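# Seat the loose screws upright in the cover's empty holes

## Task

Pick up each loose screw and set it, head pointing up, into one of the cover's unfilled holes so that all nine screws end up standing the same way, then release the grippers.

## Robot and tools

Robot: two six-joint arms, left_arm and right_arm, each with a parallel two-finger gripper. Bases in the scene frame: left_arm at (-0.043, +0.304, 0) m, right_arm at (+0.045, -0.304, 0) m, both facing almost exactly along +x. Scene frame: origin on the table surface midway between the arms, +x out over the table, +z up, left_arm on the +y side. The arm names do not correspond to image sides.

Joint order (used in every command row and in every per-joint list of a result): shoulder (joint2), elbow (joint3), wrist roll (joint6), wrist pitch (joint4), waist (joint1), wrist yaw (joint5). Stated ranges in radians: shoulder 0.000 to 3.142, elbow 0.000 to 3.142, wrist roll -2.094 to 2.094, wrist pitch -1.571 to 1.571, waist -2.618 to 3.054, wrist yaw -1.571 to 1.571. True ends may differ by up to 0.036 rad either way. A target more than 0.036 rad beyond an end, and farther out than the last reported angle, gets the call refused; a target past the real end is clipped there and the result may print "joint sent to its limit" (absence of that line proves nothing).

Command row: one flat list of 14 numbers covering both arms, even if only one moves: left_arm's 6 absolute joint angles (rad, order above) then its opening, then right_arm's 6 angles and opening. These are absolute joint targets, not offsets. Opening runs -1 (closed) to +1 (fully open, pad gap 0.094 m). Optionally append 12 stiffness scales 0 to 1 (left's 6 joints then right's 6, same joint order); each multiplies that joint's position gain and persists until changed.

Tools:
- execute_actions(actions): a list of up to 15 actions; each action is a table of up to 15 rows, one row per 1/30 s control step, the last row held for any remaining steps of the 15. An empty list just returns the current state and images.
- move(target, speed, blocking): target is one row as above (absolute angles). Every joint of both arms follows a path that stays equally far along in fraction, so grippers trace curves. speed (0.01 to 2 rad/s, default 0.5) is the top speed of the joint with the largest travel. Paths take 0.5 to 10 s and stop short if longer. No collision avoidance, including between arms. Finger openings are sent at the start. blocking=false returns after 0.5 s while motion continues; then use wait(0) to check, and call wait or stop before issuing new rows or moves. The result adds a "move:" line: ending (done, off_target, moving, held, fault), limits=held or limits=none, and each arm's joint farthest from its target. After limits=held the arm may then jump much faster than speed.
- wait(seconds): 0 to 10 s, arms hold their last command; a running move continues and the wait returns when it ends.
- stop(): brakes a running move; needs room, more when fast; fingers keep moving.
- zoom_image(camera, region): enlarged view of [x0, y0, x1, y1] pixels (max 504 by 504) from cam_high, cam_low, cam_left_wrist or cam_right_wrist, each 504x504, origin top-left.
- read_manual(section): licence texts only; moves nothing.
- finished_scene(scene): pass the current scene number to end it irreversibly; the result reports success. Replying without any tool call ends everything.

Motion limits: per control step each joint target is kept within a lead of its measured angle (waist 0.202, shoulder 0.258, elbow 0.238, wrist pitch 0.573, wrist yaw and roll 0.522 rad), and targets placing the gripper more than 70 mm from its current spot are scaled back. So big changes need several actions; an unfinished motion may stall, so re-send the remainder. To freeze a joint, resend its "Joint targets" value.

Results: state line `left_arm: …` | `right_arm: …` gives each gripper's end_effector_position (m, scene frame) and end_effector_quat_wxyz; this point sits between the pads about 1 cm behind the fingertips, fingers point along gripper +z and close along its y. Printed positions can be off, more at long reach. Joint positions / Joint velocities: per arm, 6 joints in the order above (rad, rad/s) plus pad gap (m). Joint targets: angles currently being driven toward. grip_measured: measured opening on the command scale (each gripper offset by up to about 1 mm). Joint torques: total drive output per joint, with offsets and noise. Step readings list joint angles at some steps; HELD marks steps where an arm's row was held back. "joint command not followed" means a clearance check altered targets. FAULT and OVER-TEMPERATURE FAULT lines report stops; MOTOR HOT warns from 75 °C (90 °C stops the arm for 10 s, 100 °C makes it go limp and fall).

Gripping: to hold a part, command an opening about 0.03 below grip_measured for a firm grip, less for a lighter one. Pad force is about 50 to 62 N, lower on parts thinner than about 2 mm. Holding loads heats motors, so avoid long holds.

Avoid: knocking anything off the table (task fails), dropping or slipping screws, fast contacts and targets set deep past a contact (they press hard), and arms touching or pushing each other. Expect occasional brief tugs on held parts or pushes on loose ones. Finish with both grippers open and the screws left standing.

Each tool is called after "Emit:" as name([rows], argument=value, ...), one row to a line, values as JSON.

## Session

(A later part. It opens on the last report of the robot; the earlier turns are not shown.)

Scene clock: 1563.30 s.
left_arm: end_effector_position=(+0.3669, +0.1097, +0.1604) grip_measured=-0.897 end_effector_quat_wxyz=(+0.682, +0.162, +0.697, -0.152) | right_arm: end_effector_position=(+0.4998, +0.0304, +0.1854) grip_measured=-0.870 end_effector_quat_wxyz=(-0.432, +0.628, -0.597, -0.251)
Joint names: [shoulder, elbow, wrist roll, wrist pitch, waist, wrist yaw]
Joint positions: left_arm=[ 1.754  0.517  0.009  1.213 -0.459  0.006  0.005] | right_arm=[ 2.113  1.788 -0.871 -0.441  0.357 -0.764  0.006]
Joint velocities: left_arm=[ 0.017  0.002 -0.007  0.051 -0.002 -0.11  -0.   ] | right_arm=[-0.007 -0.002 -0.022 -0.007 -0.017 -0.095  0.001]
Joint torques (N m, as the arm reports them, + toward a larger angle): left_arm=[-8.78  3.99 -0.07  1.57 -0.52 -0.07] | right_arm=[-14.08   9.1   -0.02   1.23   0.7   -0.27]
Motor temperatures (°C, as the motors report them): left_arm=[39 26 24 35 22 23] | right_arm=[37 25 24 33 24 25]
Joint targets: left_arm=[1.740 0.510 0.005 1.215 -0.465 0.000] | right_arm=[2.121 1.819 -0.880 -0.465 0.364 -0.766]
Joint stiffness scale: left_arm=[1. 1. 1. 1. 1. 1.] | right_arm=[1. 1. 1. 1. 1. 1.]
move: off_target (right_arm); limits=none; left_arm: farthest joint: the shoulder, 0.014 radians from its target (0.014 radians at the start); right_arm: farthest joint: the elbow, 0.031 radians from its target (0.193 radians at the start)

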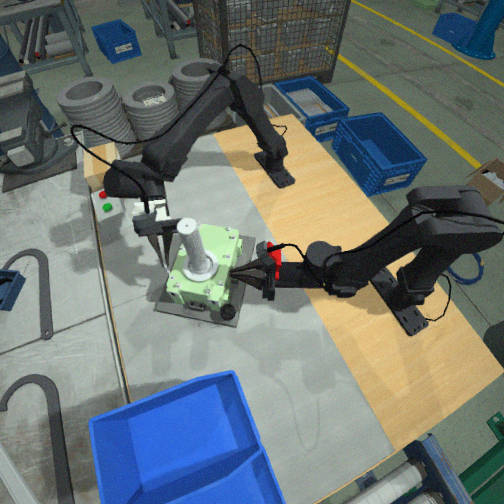

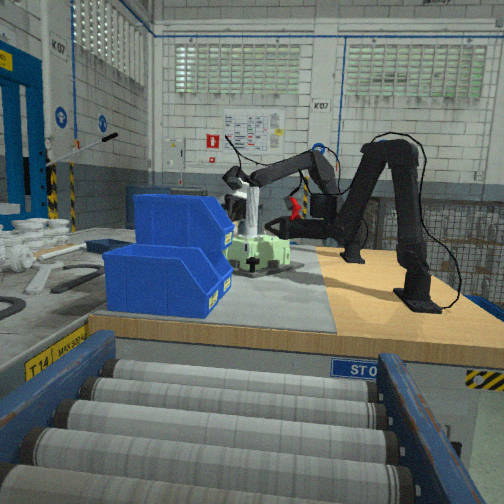

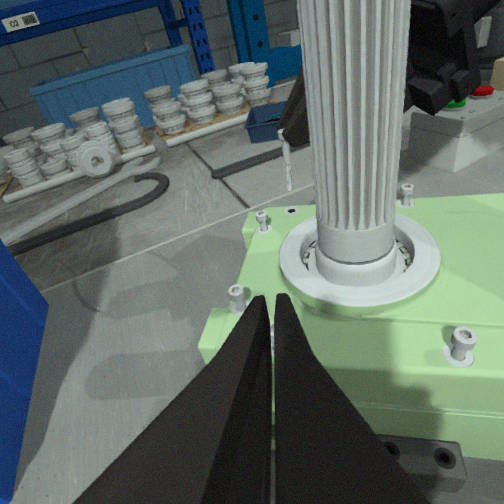

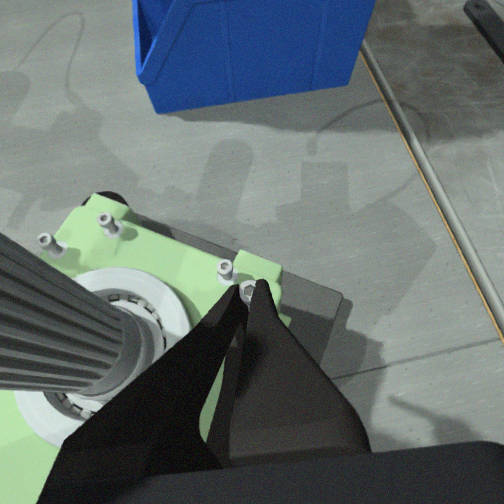

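Emit:
move(target=[1.74,0.51,0.005,1.215,-0.465,0.0,-0.9,2.144,1.80,-0.875,-0.45,0.36,-0.766,-0.90], speed=0.05)

Emit:
zoom_image(camera="cam_left_wrist", region=[255, 160, 325, 230])

Emit:
zoom_image(camera="cam_high", region=[145, 250, 205, 300])

Scene clock: 1570.33 s.
left_arm: end_effector_position=(+0.3669, +0.1097, +0.1604) grip_measured=-0.897 end_effector_quat_wxyz=(+0.682, +0.162, +0.697, -0.152) | right_arm: end_effector_position=(+0.5013, +0.0309, +0.1717) grip_measured=-0.870 end_effector_quat_wxyz=(-0.421, +0.627, -0.603, -0.255)
Joint names: [shoulder, elbow, wrist roll, wrist pitch, waist, wrist yaw]
Joint positions: left_arm=[ 1.754  0.517  0.009  1.213 -0.459  0.006  0.005] | right_arm=[ 2.138  1.788 -0.872 -0.442  0.357 -0.763  0.006]
Joint velocities: left_arm=[ 0.012  0.007 -0.051  0.037 -0.002 -0.066 -0.001] | right_arm=[ 0.007  0.002 -0.007 -0.022  0.027 -0.022  0.   ]
Joint torques (N m, as the arm reports them, + toward a larger angle): left_arm=[-8.76  3.97 -0.07  1.56 -0.51 -0.07] | right_arm=[-14.48   7.62   0.01   1.36   0.22  -0.31]
Motor temperatures (°C, as the motors report them): left_arm=[39 26 24 35 22 23] | right_arm=[37 26 24 32 24 25]
Joint targets: left_arm=[1.740 0.510 0.005 1.215 -0.465 -0.000] | right_arm=[2.144 1.800 -0.875 -0.450 0.360 -0.766]
Joint stiffness scale: left_arm=[1. 1. 1. 1. 1. 1.] | right_arm=[1. 1. 1. 1. 1. 1.]
move: done; limits=none; left_arm: farthest joint: the shoulder, 0.014 radians from its target (0.014 radians at the start); right_arm: farthest joint: the elbow, 0.012 radians from its target (0.012 radians at the start)

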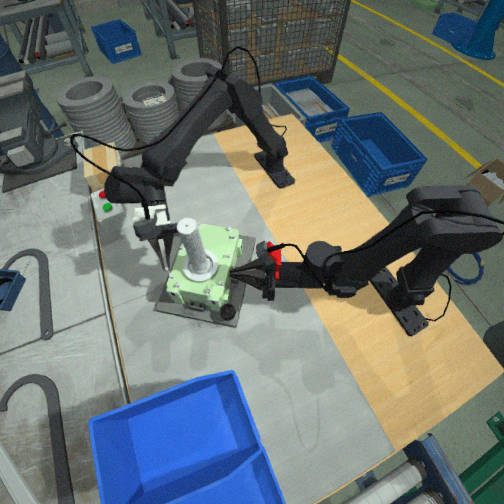

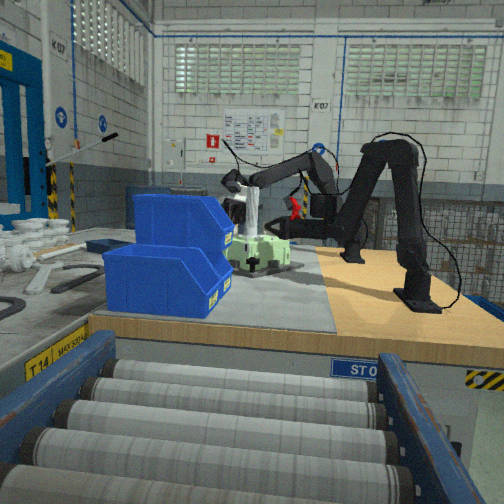

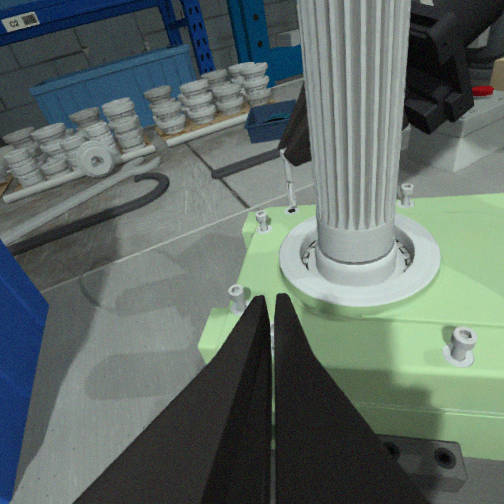

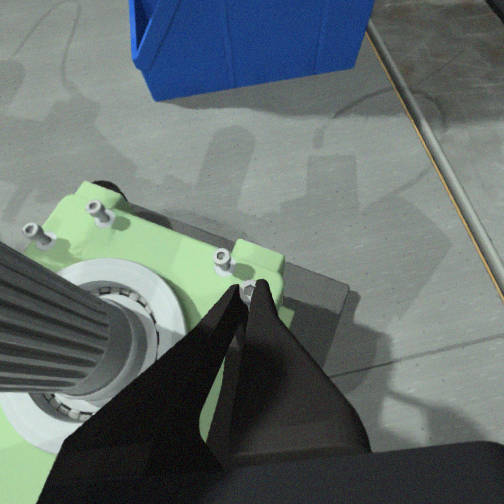

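Region (255, 160, 325, 230) of cam_left_wrist's 504x504 image, scaled by 7.200, with more detail than that image has.

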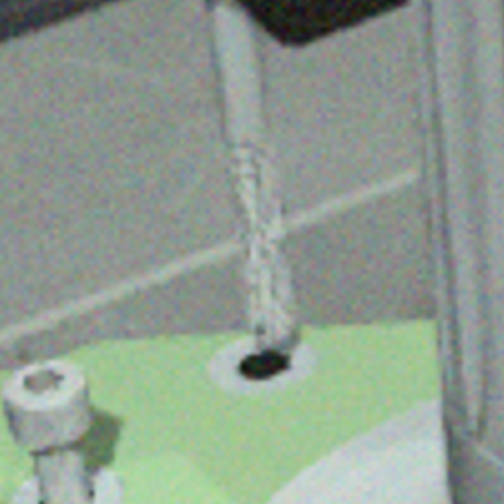

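Region (145, 250, 205, 300) of cam_high's 504x504 image, scaled by 8.400, with more detail than that image has.

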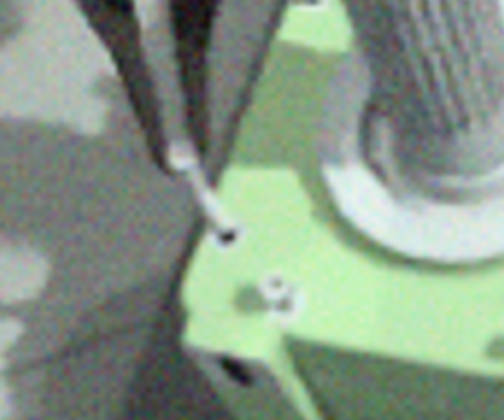

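Emit:
execute_actions([
  [[1.74,0.51,0.005,1.215,-0.465,0.0,-0.9,2.14,1.80,-0.875,-0.42,0.378,-0.766,-0.90],[1.74,0.51,0.005,1.215,-0.465,0.0,-0.9,2.14,1.80,-0.875,-0.42,0.378,-0.766,-0.90],[1.74,0.51,0.005,1.215,-0.465,0.0,-0.9,2.14,1.80,-0.875,-0.428,0.362,-0.766,-0.90]],
])

Emit:
zoom_image(camera="cam_left_wrist", region=[255, 160, 325, 230])

Scene clock: 1579.57 s.
left_arm: end_effector_position=(+0.3669, +0.1097, +0.1604) grip_measured=-0.897 end_effector_quat_wxyz=(+0.682, +0.162, +0.697, -0.152) | right_arm: end_effector_position=(+0.5008, +0.0333, +0.1726) grip_measured=-0.870 end_effector_quat_wxyz=(-0.424, +0.629, -0.600, -0.254)
Joint names: [shoulder, elbow, wrist roll, wrist pitch, waist, wrist yaw]
Joint positions: left_arm=[ 1.754  0.517  0.009  1.213 -0.459  0.006  0.005] | right_arm=[ 2.138  1.788 -0.872 -0.434  0.361 -0.762  0.006]
Joint velocities: left_arm=[ 0.002  0.002 -0.051 -0.051 -0.012 -0.066 -0.001] | right_arm=[-0.017 -0.002 -0.007  0.037 -0.007  0.007  0.002]
Joint torques (N m, as the arm reports them, + toward a larger angle): left_arm=[-8.77  3.98 -0.06  1.56 -0.5  -0.07] | right_arm=[-15.02   7.56   0.01   1.5    0.    -0.28]
Motor temperatures (°C, as the motors report them): left_arm=[39 26 24 36 22 23] | right_arm=[37 26 24 32 24 25]
Joint targets: left_arm=[1.740 0.510 0.005 1.215 -0.465 0.000] | right_arm=[2.140 1.800 -0.875 -0.428 0.362 -0.766]
Joint stiffness scale: left_arm=[1. 1. 1. 1. 1. 1.] | right_arm=[1. 1. 1. 1. 1. 1.]
Step readings (joint positions):
0: left_arm=[1.754 0.517 0.009 1.213 -0.459 0.006] | right_arm=[2.138 1.788 -0.872 -0.442 0.357 -0.763]
1: left_arm=[1.754 0.517 0.009 1.213 -0.459 0.006] | right_arm=[2.138 1.788 -0.872 -0.441 0.357 -0.763]
2: left_arm=[1.754 0.517 0.009 1.213 -0.459 0.006] | right_arm=[2.138 1.788 -0.872 -0.438 0.359 -0.762]
4: left_arm=[1.754 0.517 0.009 1.213 -0.459 0.006] | right_arm=[2.138 1.788 -0.872 -0.436 0.361 -0.762]
8: left_arm=[1.754 0.517 0.009 1.213 -0.459 0.006] | right_arm=[2.138 1.788 -0.872 -0.435 0.361 -0.762]
15: Joint positions above

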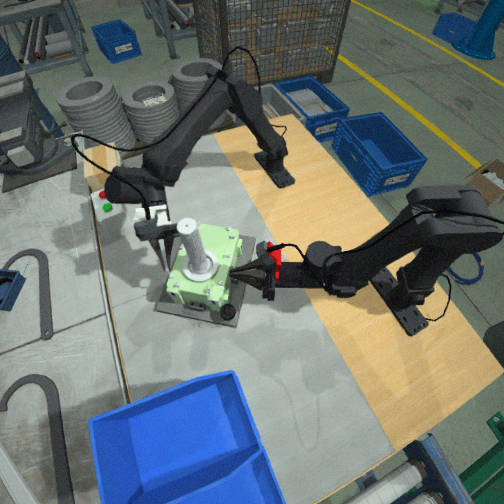

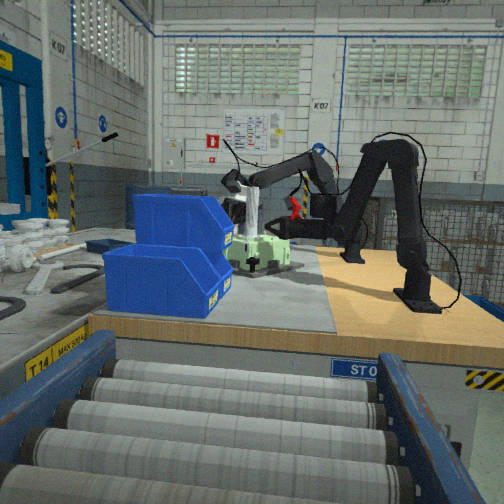

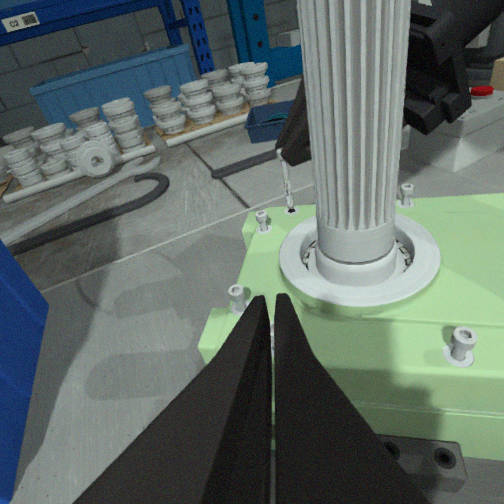

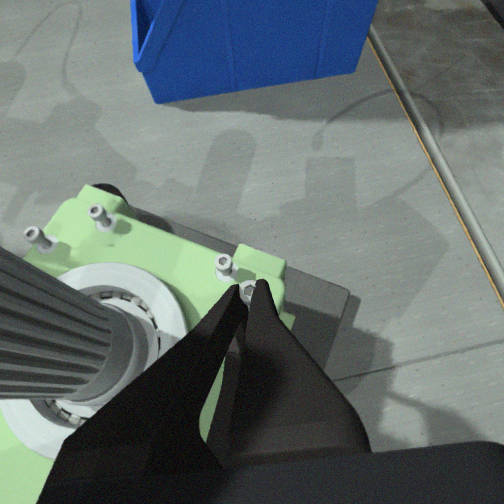

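Region (255, 160, 325, 230) of cam_left_wrist's 504x504 image, scaled by 7.200, with more detail than that image has.

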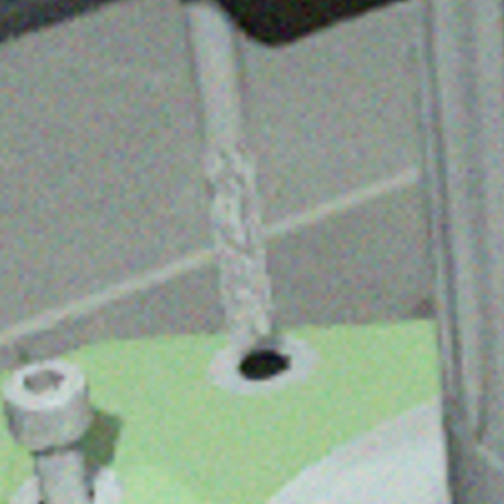

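Emit:
execute_actions([
  [[1.74,0.51,0.005,1.215,-0.465,0.0,-0.9,2.16,1.80,-0.875,-0.44,0.343,-0.766,-0.90],[1.74,0.51,0.005,1.215,-0.465,0.0,-0.9,2.16,1.80,-0.875,-0.44,0.358,-0.766,-0.90],[1.74,0.51,0.005,1.215,-0.465,0.0,-0.9,2.151,1.80,-0.875,-0.44,0.358,-0.766,-0.90]],
])

Emit:
zoom_image(camera="cam_left_wrist", region=[255, 160, 325, 230])

Scene clock: 1588.83 s.
left_arm: end_effector_position=(+0.3669, +0.1097, +0.1604) grip_measured=-0.897 end_effector_quat_wxyz=(+0.682, +0.162, +0.697, -0.152) | right_arm: end_effector_position=(+0.5015, +0.0332, +0.1684) grip_measured=-0.870 end_effector_quat_wxyz=(-0.421, +0.628, -0.602, -0.256)
Joint names: [shoulder, elbow, wrist roll, wrist pitch, waist, wrist yaw]
Joint positions: left_arm=[ 1.754  0.517  0.009  1.213 -0.459  0.006  0.005] | right_arm=[ 2.146  1.788 -0.872 -0.434  0.36  -0.762  0.006]
Joint velocities: left_arm=[ 0.002 -0.007 -0.051 -0.007 -0.002  0.022 -0.   ] | right_arm=[ 0.002 -0.007  0.007 -0.022  0.017 -0.007 -0.001]
Joint torques (N m, as the arm reports them, + toward a larger angle): left_arm=[-8.77  4.   -0.07  1.56 -0.5  -0.07] | right_arm=[-14.76   7.53   0.01   1.38  -0.18  -0.29]
Motor temperatures (°C, as the motors report them): left_arm=[39 26 24 36 22 23] | right_arm=[37 26 24 32 24 25]
Joint targets: left_arm=[1.740 0.510 0.005 1.215 -0.465 -0.000] | right_arm=[2.151 1.800 -0.875 -0.440 0.358 -0.766]
Joint stiffness scale: left_arm=[1. 1. 1. 1. 1. 1.] | right_arm=[1. 1. 1. 1. 1. 1.]
Step readings (joint positions):
0: left_arm=[1.754 0.517 0.009 1.213 -0.459 0.006] | right_arm=[2.138 1.788 -0.872 -0.434 0.361 -0.762]
1: left_arm=[1.754 0.517 0.009 1.213 -0.459 0.006] | right_arm=[2.139 1.788 -0.872 -0.434 0.361 -0.762]
2: left_arm=[1.754 0.517 0.009 1.213 -0.459 0.006] | right_arm=[2.141 1.788 -0.872 -0.434 0.360 -0.762]
4: left_arm=[1.754 0.517 0.009 1.213 -0.459 0.006] | right_arm=[2.144 1.788 -0.872 -0.434 0.360 -0.762]
8: left_arm=[1.754 0.517 0.009 1.213 -0.459 0.006] | right_arm=[2.146 1.788 -0.872 -0.434 0.360 -0.762]
15: Joint positions above

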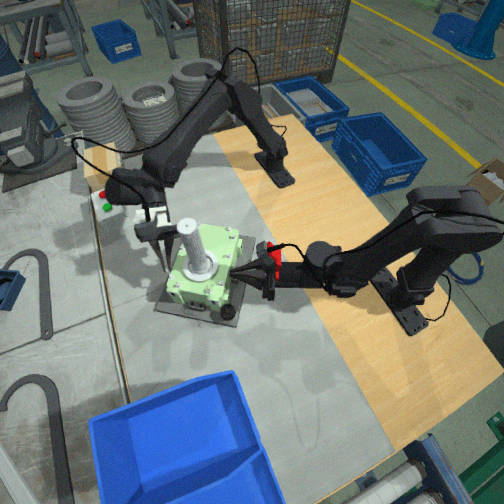

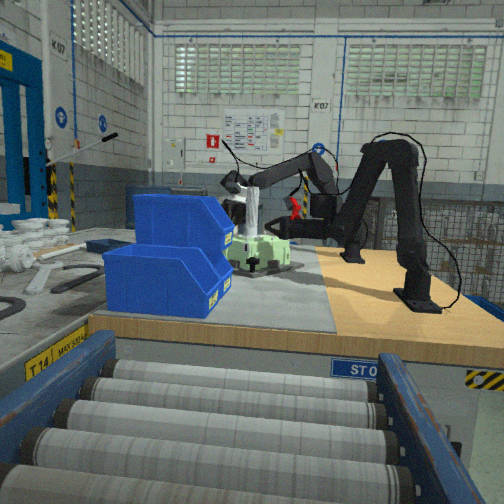

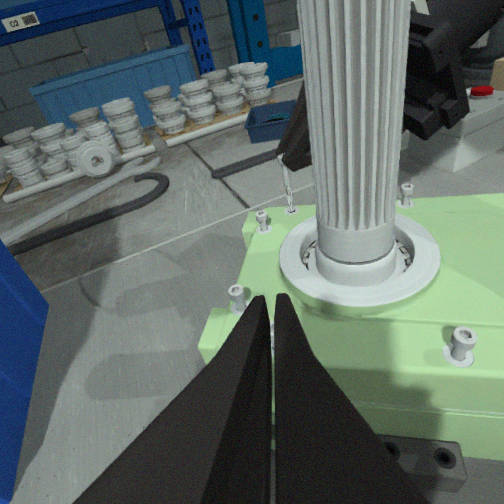

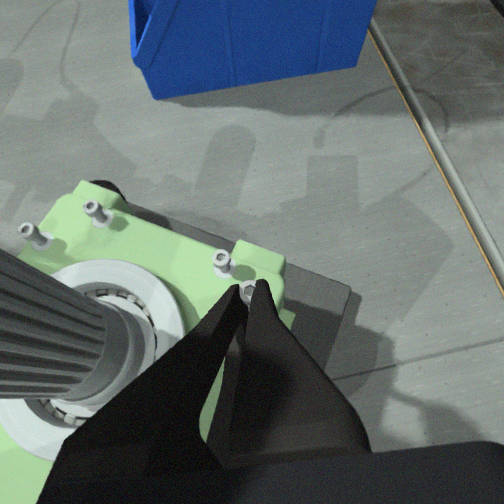

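Region (255, 160, 325, 230) of cam_left_wrist's 504x504 image, scaled by 7.200, with more detail than that image has.

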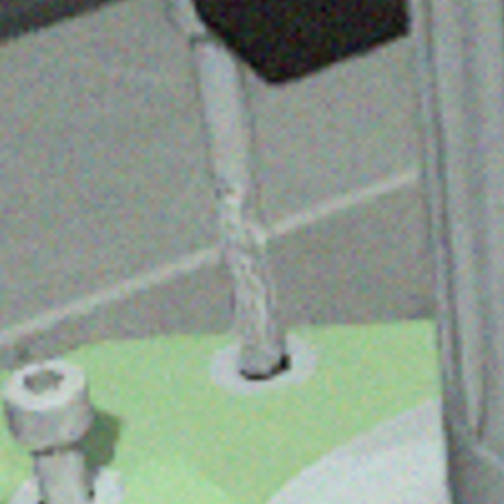

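Emit:
execute_actions([
  [[1.74,0.51,0.005,1.215,-0.465,0.0,-0.9,2.168,1.80,-0.875,-0.445,0.342,-0.766,-0.90],[1.74,0.51,0.005,1.215,-0.465,0.0,-0.9,2.168,1.80,-0.875,-0.445,0.356,-0.766,-0.90],[1.74,0.51,0.005,1.215,-0.465,0.0,-0.9,2.164,1.80,-0.875,-0.445,0.356,-0.766,-0.90]],
])

Emit:
zoom_image(camera="cam_left_wrist", region=[255, 160, 325, 230])

Scene clock: 1595.13 s.
left_arm: end_effector_position=(+0.3669, +0.1097, +0.1604) grip_measured=-0.897 end_effector_quat_wxyz=(+0.682, +0.162, +0.697, -0.152) | right_arm: end_effector_position=(+0.5022, +0.0330, +0.1622) grip_measured=-0.870 end_effector_quat_wxyz=(-0.416, +0.628, -0.605, -0.258)
Joint names: [shoulder, elbow, wrist roll, wrist pitch, waist, wrist yaw]
Joint positions: left_arm=[ 1.754  0.517  0.009  1.213 -0.459  0.006  0.005] | right_arm=[ 2.158  1.788 -0.872 -0.434  0.359 -0.763  0.006]
Joint velocities: left_arm=[ 0.002 -0.007 -0.007 -0.051  0.007 -0.022 -0.001] | right_arm=[ 0.002 -0.007 -0.022 -0.022  0.007  0.022 -0.001]
Joint torques (N m, as the arm reports them, + toward a larger angle): left_arm=[-8.78  3.97 -0.06  1.57 -0.52 -0.07] | right_arm=[-14.65   7.5    0.     1.33  -0.25  -0.27]
Motor temperatures (°C, as the motors report them): left_arm=[39 26 24 36 22 23] | right_arm=[37 26 24 32 24 25]
Joint targets: left_arm=[1.740 0.510 0.005 1.215 -0.465 -0.000] | right_arm=[2.164 1.800 -0.875 -0.445 0.356 -0.766]
Joint stiffness scale: left_arm=[1. 1. 1. 1. 1. 1.] | right_arm=[1. 1. 1. 1. 1. 1.]
Step readings (joint positions):
0: left_arm=[1.754 0.517 0.009 1.213 -0.459 0.006] | right_arm=[2.146 1.788 -0.872 -0.434 0.360 -0.762]
1: left_arm=[1.754 0.517 0.009 1.213 -0.459 0.006] | right_arm=[2.147 1.788 -0.872 -0.434 0.360 -0.762]
2: left_arm=[1.754 0.517 0.009 1.213 -0.459 0.006] | right_arm=[2.148 1.788 -0.872 -0.434 0.359 -0.763]
4: left_arm=[1.754 0.517 0.009 1.213 -0.459 0.006] | right_arm=[2.151 1.788 -0.872 -0.434 0.359 -0.763]
8: left_arm=[1.754 0.517 0.009 1.213 -0.459 0.006] | right_arm=[2.157 1.788 -0.872 -0.434 0.359 -0.763]
15: Joint positions above

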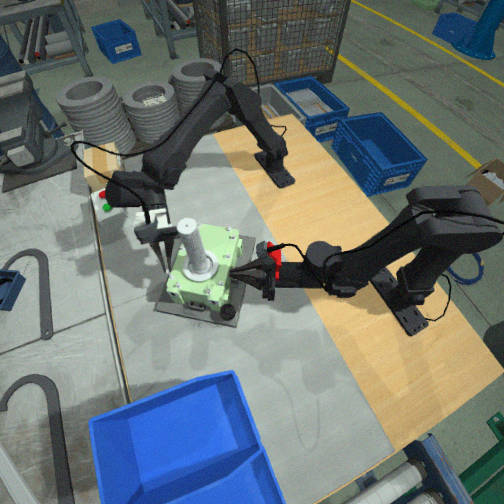

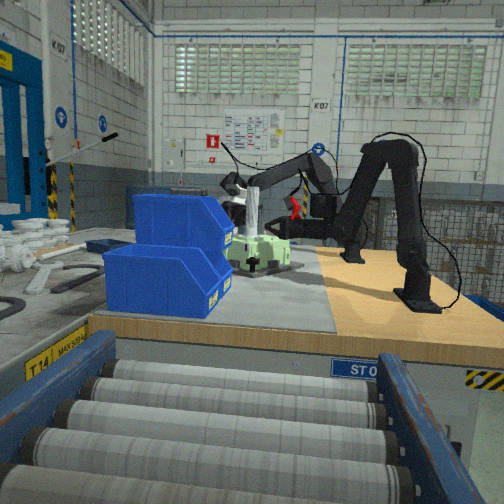

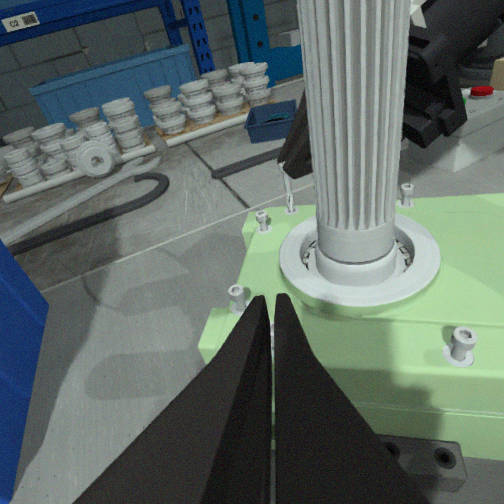

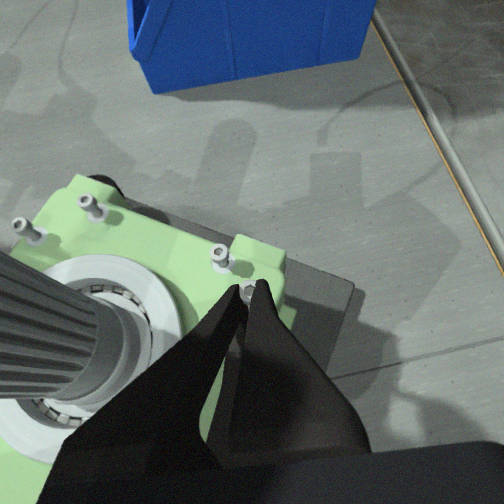

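Region (255, 160, 325, 230) of cam_left_wrist's 504x504 image, scaled by 7.200, with more detail than that image has.

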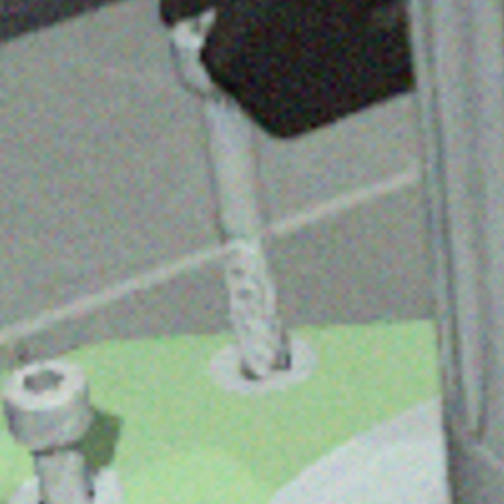

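Inside. Go further.

Emit:
execute_actions([
  [[1.74,0.51,0.005,1.215,-0.465,0.0,-0.9,2.18,1.80,-0.875,-0.45,0.357,-0.766,-0.90]],
])

Scene clock: 1605.10 s.
left_arm: end_effector_position=(+0.3669, +0.1097, +0.1604) grip_measured=-0.897 end_effector_quat_wxyz=(+0.682, +0.162, +0.697, -0.152) | right_arm: end_effector_position=(+0.5029, +0.0332, +0.1528) grip_measured=-0.870 end_effector_quat_wxyz=(-0.409, +0.627, -0.609, -0.261)
Joint names: [shoulder, elbow, wrist roll, wrist pitch, waist, wrist yaw]
Joint positions: left_arm=[ 1.754  0.517  0.009  1.213 -0.459  0.006  0.005] | right_arm=[ 2.176  1.788 -0.872 -0.434  0.359 -0.763  0.006]
Joint velocities: left_arm=[-0.002 -0.007  0.051 -0.037 -0.017  0.007  0.001] | right_arm=[ 0.002 -0.007 -0.007 -0.037  0.002 -0.007 -0.   ]
Joint torques (N m, as the arm reports them, + toward a larger angle): left_arm=[-8.75  4.   -0.06  1.56 -0.53 -0.07] | right_arm=[-15.01   7.48  -0.01   1.24  -0.22  -0.3 ]
Motor temperatures (°C, as the motors report them): left_arm=[39 26 24 36 22 23] | right_arm=[37 26 24 32 24 25]
Joint targets: left_arm=[1.740 0.510 0.005 1.215 -0.465 -0.000] | right_arm=[2.180 1.800 -0.875 -0.450 0.357 -0.766]
Joint stiffness scale: left_arm=[1. 1. 1. 1. 1. 1.] | right_arm=[1. 1. 1. 1. 1. 1.]
Step readings (joint positions):
0: left_arm=[1.754 0.517 0.009 1.213 -0.459 0.006] | right_arm=[2.158 1.788 -0.872 -0.434 0.359 -0.763]
1: left_arm=[1.754 0.517 0.009 1.213 -0.459 0.006] | right_arm=[2.159 1.788 -0.872 -0.434 0.359 -0.763]
2: left_arm=[1.754 0.517 0.009 1.213 -0.459 0.006] | right_arm=[2.160 1.788 -0.872 -0.434 0.359 -0.763]
4: left_arm=[1.754 0.517 0.009 1.213 -0.459 0.006] | right_arm=[2.166 1.788 -0.872 -0.434 0.359 -0.763]
8: left_arm=[1.754 0.517 0.009 1.213 -0.459 0.006] | right_arm=[2.175 1.788 -0.872 -0.434 0.359 -0.763]
15: Joint positions above

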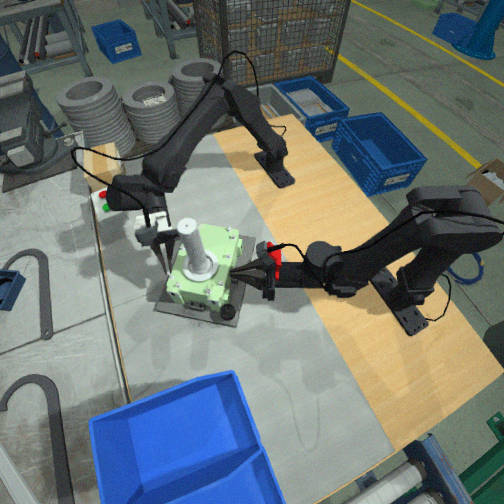

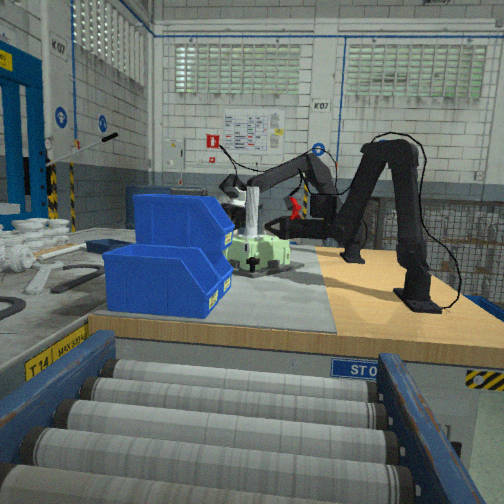

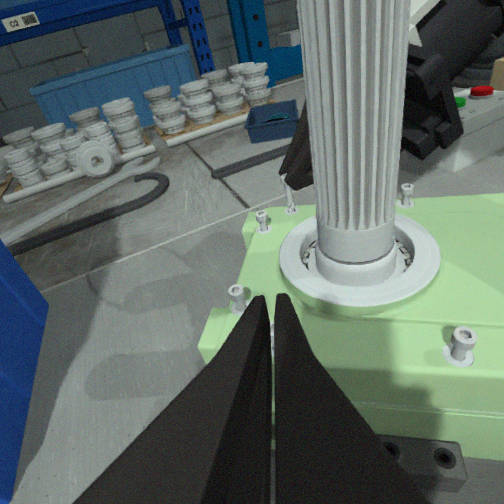

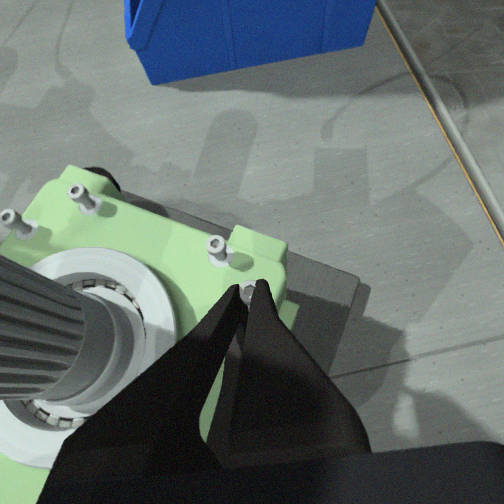

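One more step down, then release.

Emit:
execute_actions([
  [[1.74,0.51,0.005,1.215,-0.465,0.0,-0.9,2.197,1.80,-0.875,-0.45,0.357,-0.766,-0.90],[1.74,0.51,0.005,1.215,-0.465,0.0,-0.9,2.197,1.80,-0.875,-0.45,0.357,-0.766,-0.90],[1.74,0.51,0.005,1.215,-0.465,0.0,-0.9,2.192,1.80,-0.875,-0.45,0.357,-0.766,-0.90]],
  [[1.74,0.51,0.005,1.215,-0.465,0.0,-0.9,2.185,1.79,-0.872,-0.438,0.359,-0.764,-0.90],[1.74,0.51,0.005,1.215,-0.465,0.0,-0.9,2.185,1.79,-0.872,-0.438,0.359,-0.764,-0.90],[1.74,0.51,0.005,1.215,-0.465,0.0,-0.9,2.185,1.79,-0.872,-0.438,0.359,-0.764,-0.70]],
])

Emit:
move(target=[1.74,0.51,0.005,1.215,-0.465,0.0,-0.9,2.06,1.79,-0.872,-0.438,0.359,-0.764,-0.70], speed=0.25)

Emit:
zoom_image(camera="cam_left_wrist", region=[230, 150, 430, 250])

Emit:
zoom_image(camera="cam_high", region=[140, 205, 260, 325])

Scene clock: 1616.70 s.
left_arm: end_effector_position=(+0.3669, +0.1097, +0.1604) grip_measured=-0.897 end_effector_quat_wxyz=(+0.682, +0.162, +0.697, -0.152) | right_arm: end_effector_position=(+0.5031, +0.0333, +0.1501) grip_measured=-0.702 end_effector_quat_wxyz=(-0.407, +0.627, -0.611, -0.261)
Joint names: [shoulder, elbow, wrist roll, wrist pitch, waist, wrist yaw]
Joint positions: left_arm=[ 1.754  0.517  0.009  1.213 -0.459  0.006  0.005] | right_arm=[ 2.181  1.788 -0.872 -0.434  0.359 -0.763  0.014]
Joint velocities: left_arm=[ 0.002 -0.017  0.051  0.022  0.002  0.081 -0.001] | right_arm=[ 0.007 -0.002 -0.037 -0.007  0.012 -0.007 -0.   ]
Joint torques (N m, as the arm reports them, + toward a larger angle): left_arm=[-8.77  3.98 -0.07  1.57 -0.49 -0.07] | right_arm=[-14.92   6.71   0.04   1.36   0.15  -0.3 ]
Motor temperatures (°C, as the motors report them): left_arm=[39 26 24 36 22 23] | right_arm=[38 26 24 31 24 25]
Joint targets: left_arm=[1.740 0.510 0.005 1.215 -0.465 0.000] | right_arm=[2.185 1.790 -0.872 -0.438 0.359 -0.764]
Joint stiffness scale: left_arm=[1. 1. 1. 1. 1. 1.] | right_arm=[1. 1. 1. 1. 1. 1.]
Step readings (joint positions; steps 1 to 15: 1st action; 16 to 30: 2nd action):
0: left_arm=[1.754 0.517 0.009 1.213 -0.459 0.006] | right_arm=[2.176 1.788 -0.872 -0.434 0.359 -0.763]
1: left_arm=[1.754 0.517 0.009 1.213 -0.459 0.006] | right_arm=[2.177 1.788 -0.872 -0.434 0.359 -0.763]
2: left_arm=[1.754 0.517 0.009 1.213 -0.459 0.006] | right_arm=[2.178 1.788 -0.872 -0.434 0.359 -0.763]
4: left_arm=[1.754 0.517 0.009 1.213 -0.459 0.006] | right_arm=[2.180 1.788 -0.872 -0.434 0.359 -0.764]
8: left_arm=[1.754 0.517 0.009 1.213 -0.459 0.006] | right_arm=[2.181 1.788 -0.872 -0.434 0.359 -0.764]
15: left_arm=[1.754 0.517 0.009 1.213 -0.459 0.006] | right_arm=[2.181 1.788 -0.872 -0.434 0.359 -0.764]
16: left_arm=[1.754 0.517 0.009 1.213 -0.459 0.006] | right_arm=[2.181 1.788 -0.872 -0.434 0.359 -0.764]
17: left_arm=[1.754 0.517 0.009 1.213 -0.459 0.006] | right_arm=[2.181 1.788 -0.872 -0.434 0.359 -0.764]
19: left_arm=[1.754 0.517 0.009 1.213 -0.459 0.006] | right_arm=[2.181 1.788 -0.872 -0.434 0.359 -0.764]
23: left_arm=[1.754 0.517 0.009 1.213 -0.459 0.006] | right_arm=[2.181 1.788 -0.872 -0.434 0.359 -0.763]
30: Joint positions above

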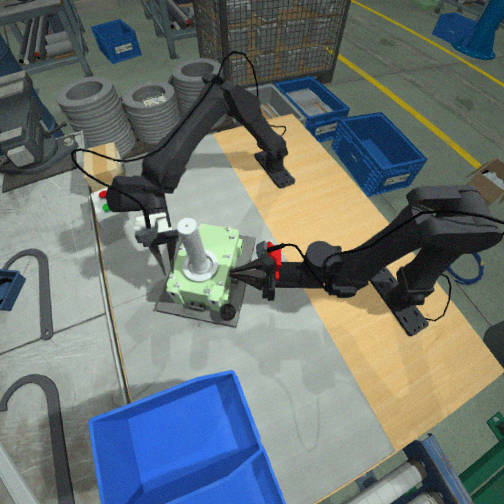

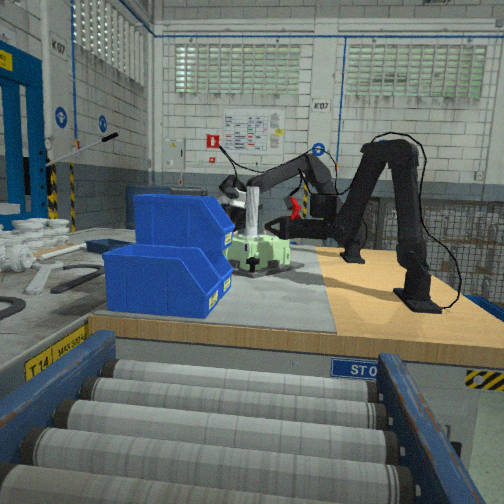

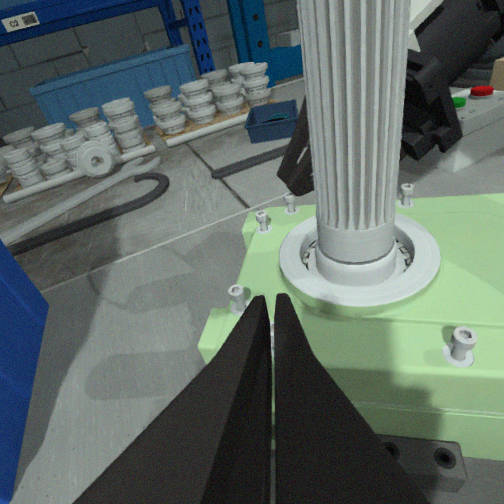

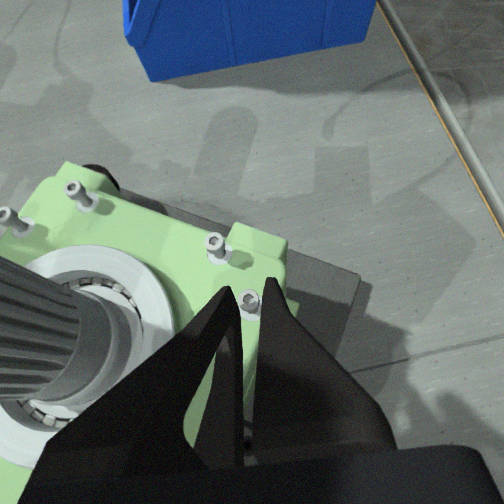

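Scene clock: 1617.53 s.
left_arm: end_effector_position=(+0.3669, +0.1097, +0.1604) grip_measured=-0.897 end_effector_quat_wxyz=(+0.682, +0.162, +0.697, -0.152) | right_arm: end_effector_position=(+0.4972, +0.0302, +0.2117) grip_measured=-0.702 end_effector_quat_wxyz=(-0.454, +0.630, -0.582, -0.240)
Joint names: [shoulder, elbow, wrist roll, wrist pitch, waist, wrist yaw]
Joint positions: left_arm=[ 1.754  0.517  0.009  1.213 -0.459  0.006  0.005] | right_arm=[ 2.065  1.788 -0.872 -0.432  0.359 -0.759  0.014]
Joint velocities: left_arm=[-0.012 -0.007 -0.007 -0.007  0.012  0.037 -0.002] | right_arm=[ 0.007  0.022 -0.037  0.022 -0.007 -0.007  0.001]
Joint torques (N m, as the arm reports them, + toward a larger angle): left_arm=[-8.76  3.98 -0.07  1.56 -0.52 -0.08] | right_arm=[-14.95   7.12   0.04   1.45  -0.15  -0.29]
Motor temperatures (°C, as the motors report them): left_arm=[39 26 24 36 22 23] | right_arm=[38 26 24 31 24 25]
Joint targets: left_arm=[1.740 0.510 0.005 1.215 -0.465 -0.000] | right_arm=[2.060 1.790 -0.872 -0.438 0.359 -0.764]
Joint stiffness scale: left_arm=[1. 1. 1. 1. 1. 1.] | right_arm=[1. 1. 1. 1. 1. 1.]
move: done; limits=none; left_arm: farthest joint: the shoulder, 0.014 radians from its target (0.014 radians at the start); right_arm: farthest joint: the wrist pitch, 0.006 radians from its target (0.004 radians at the start)

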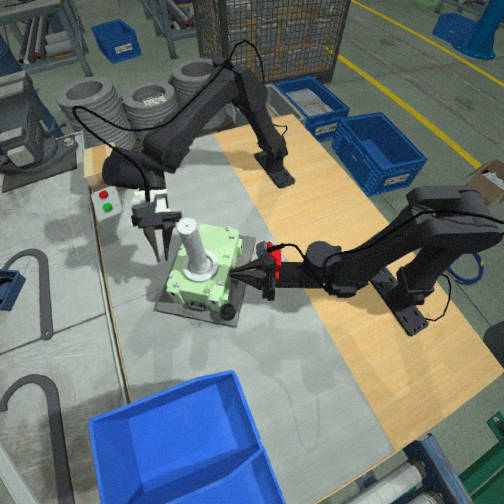

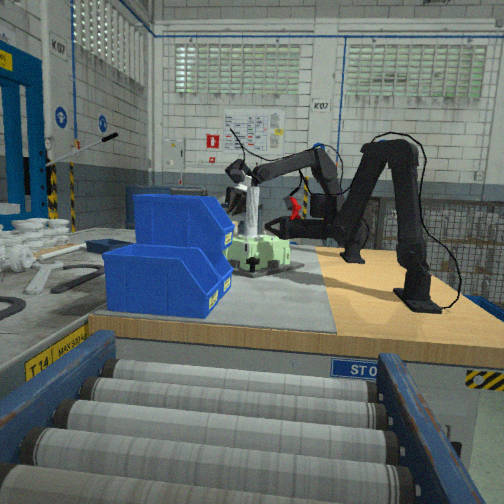

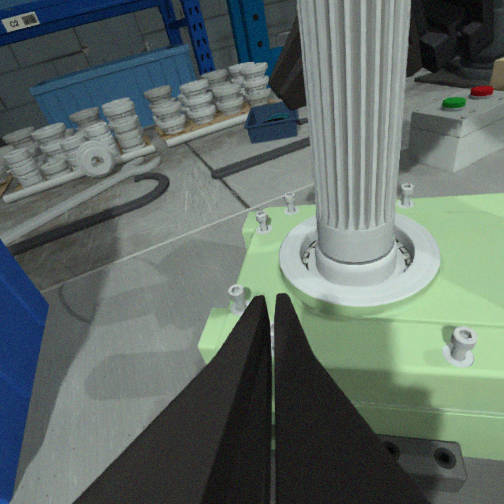

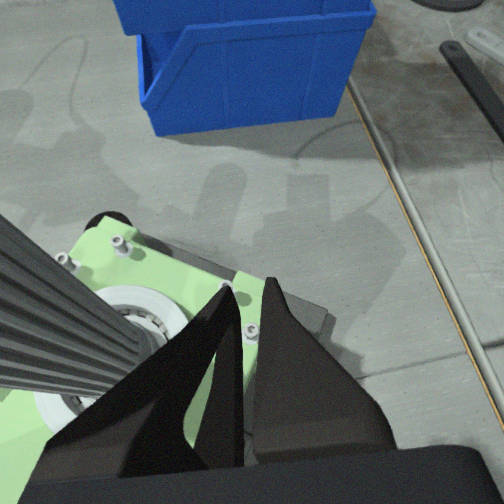

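Region (230, 150, 430, 250) of cam_left_wrist's 504x504 image, scaled by 2.520, with more detail than that image has.

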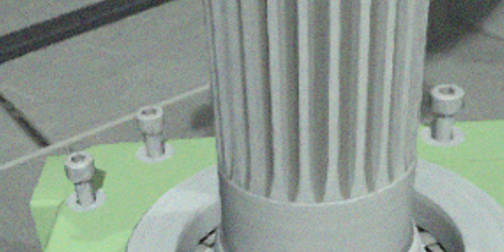

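Region (140, 205, 260, 325) of cam_high's 504x504 image, scaled by 4.200, with more detail than that image has.

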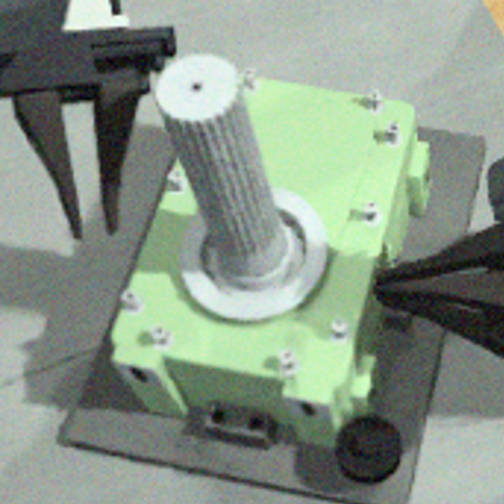

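All nine screws are standing.

Emit:
finished_scene(scene=1)

The scene is finished: the task was done.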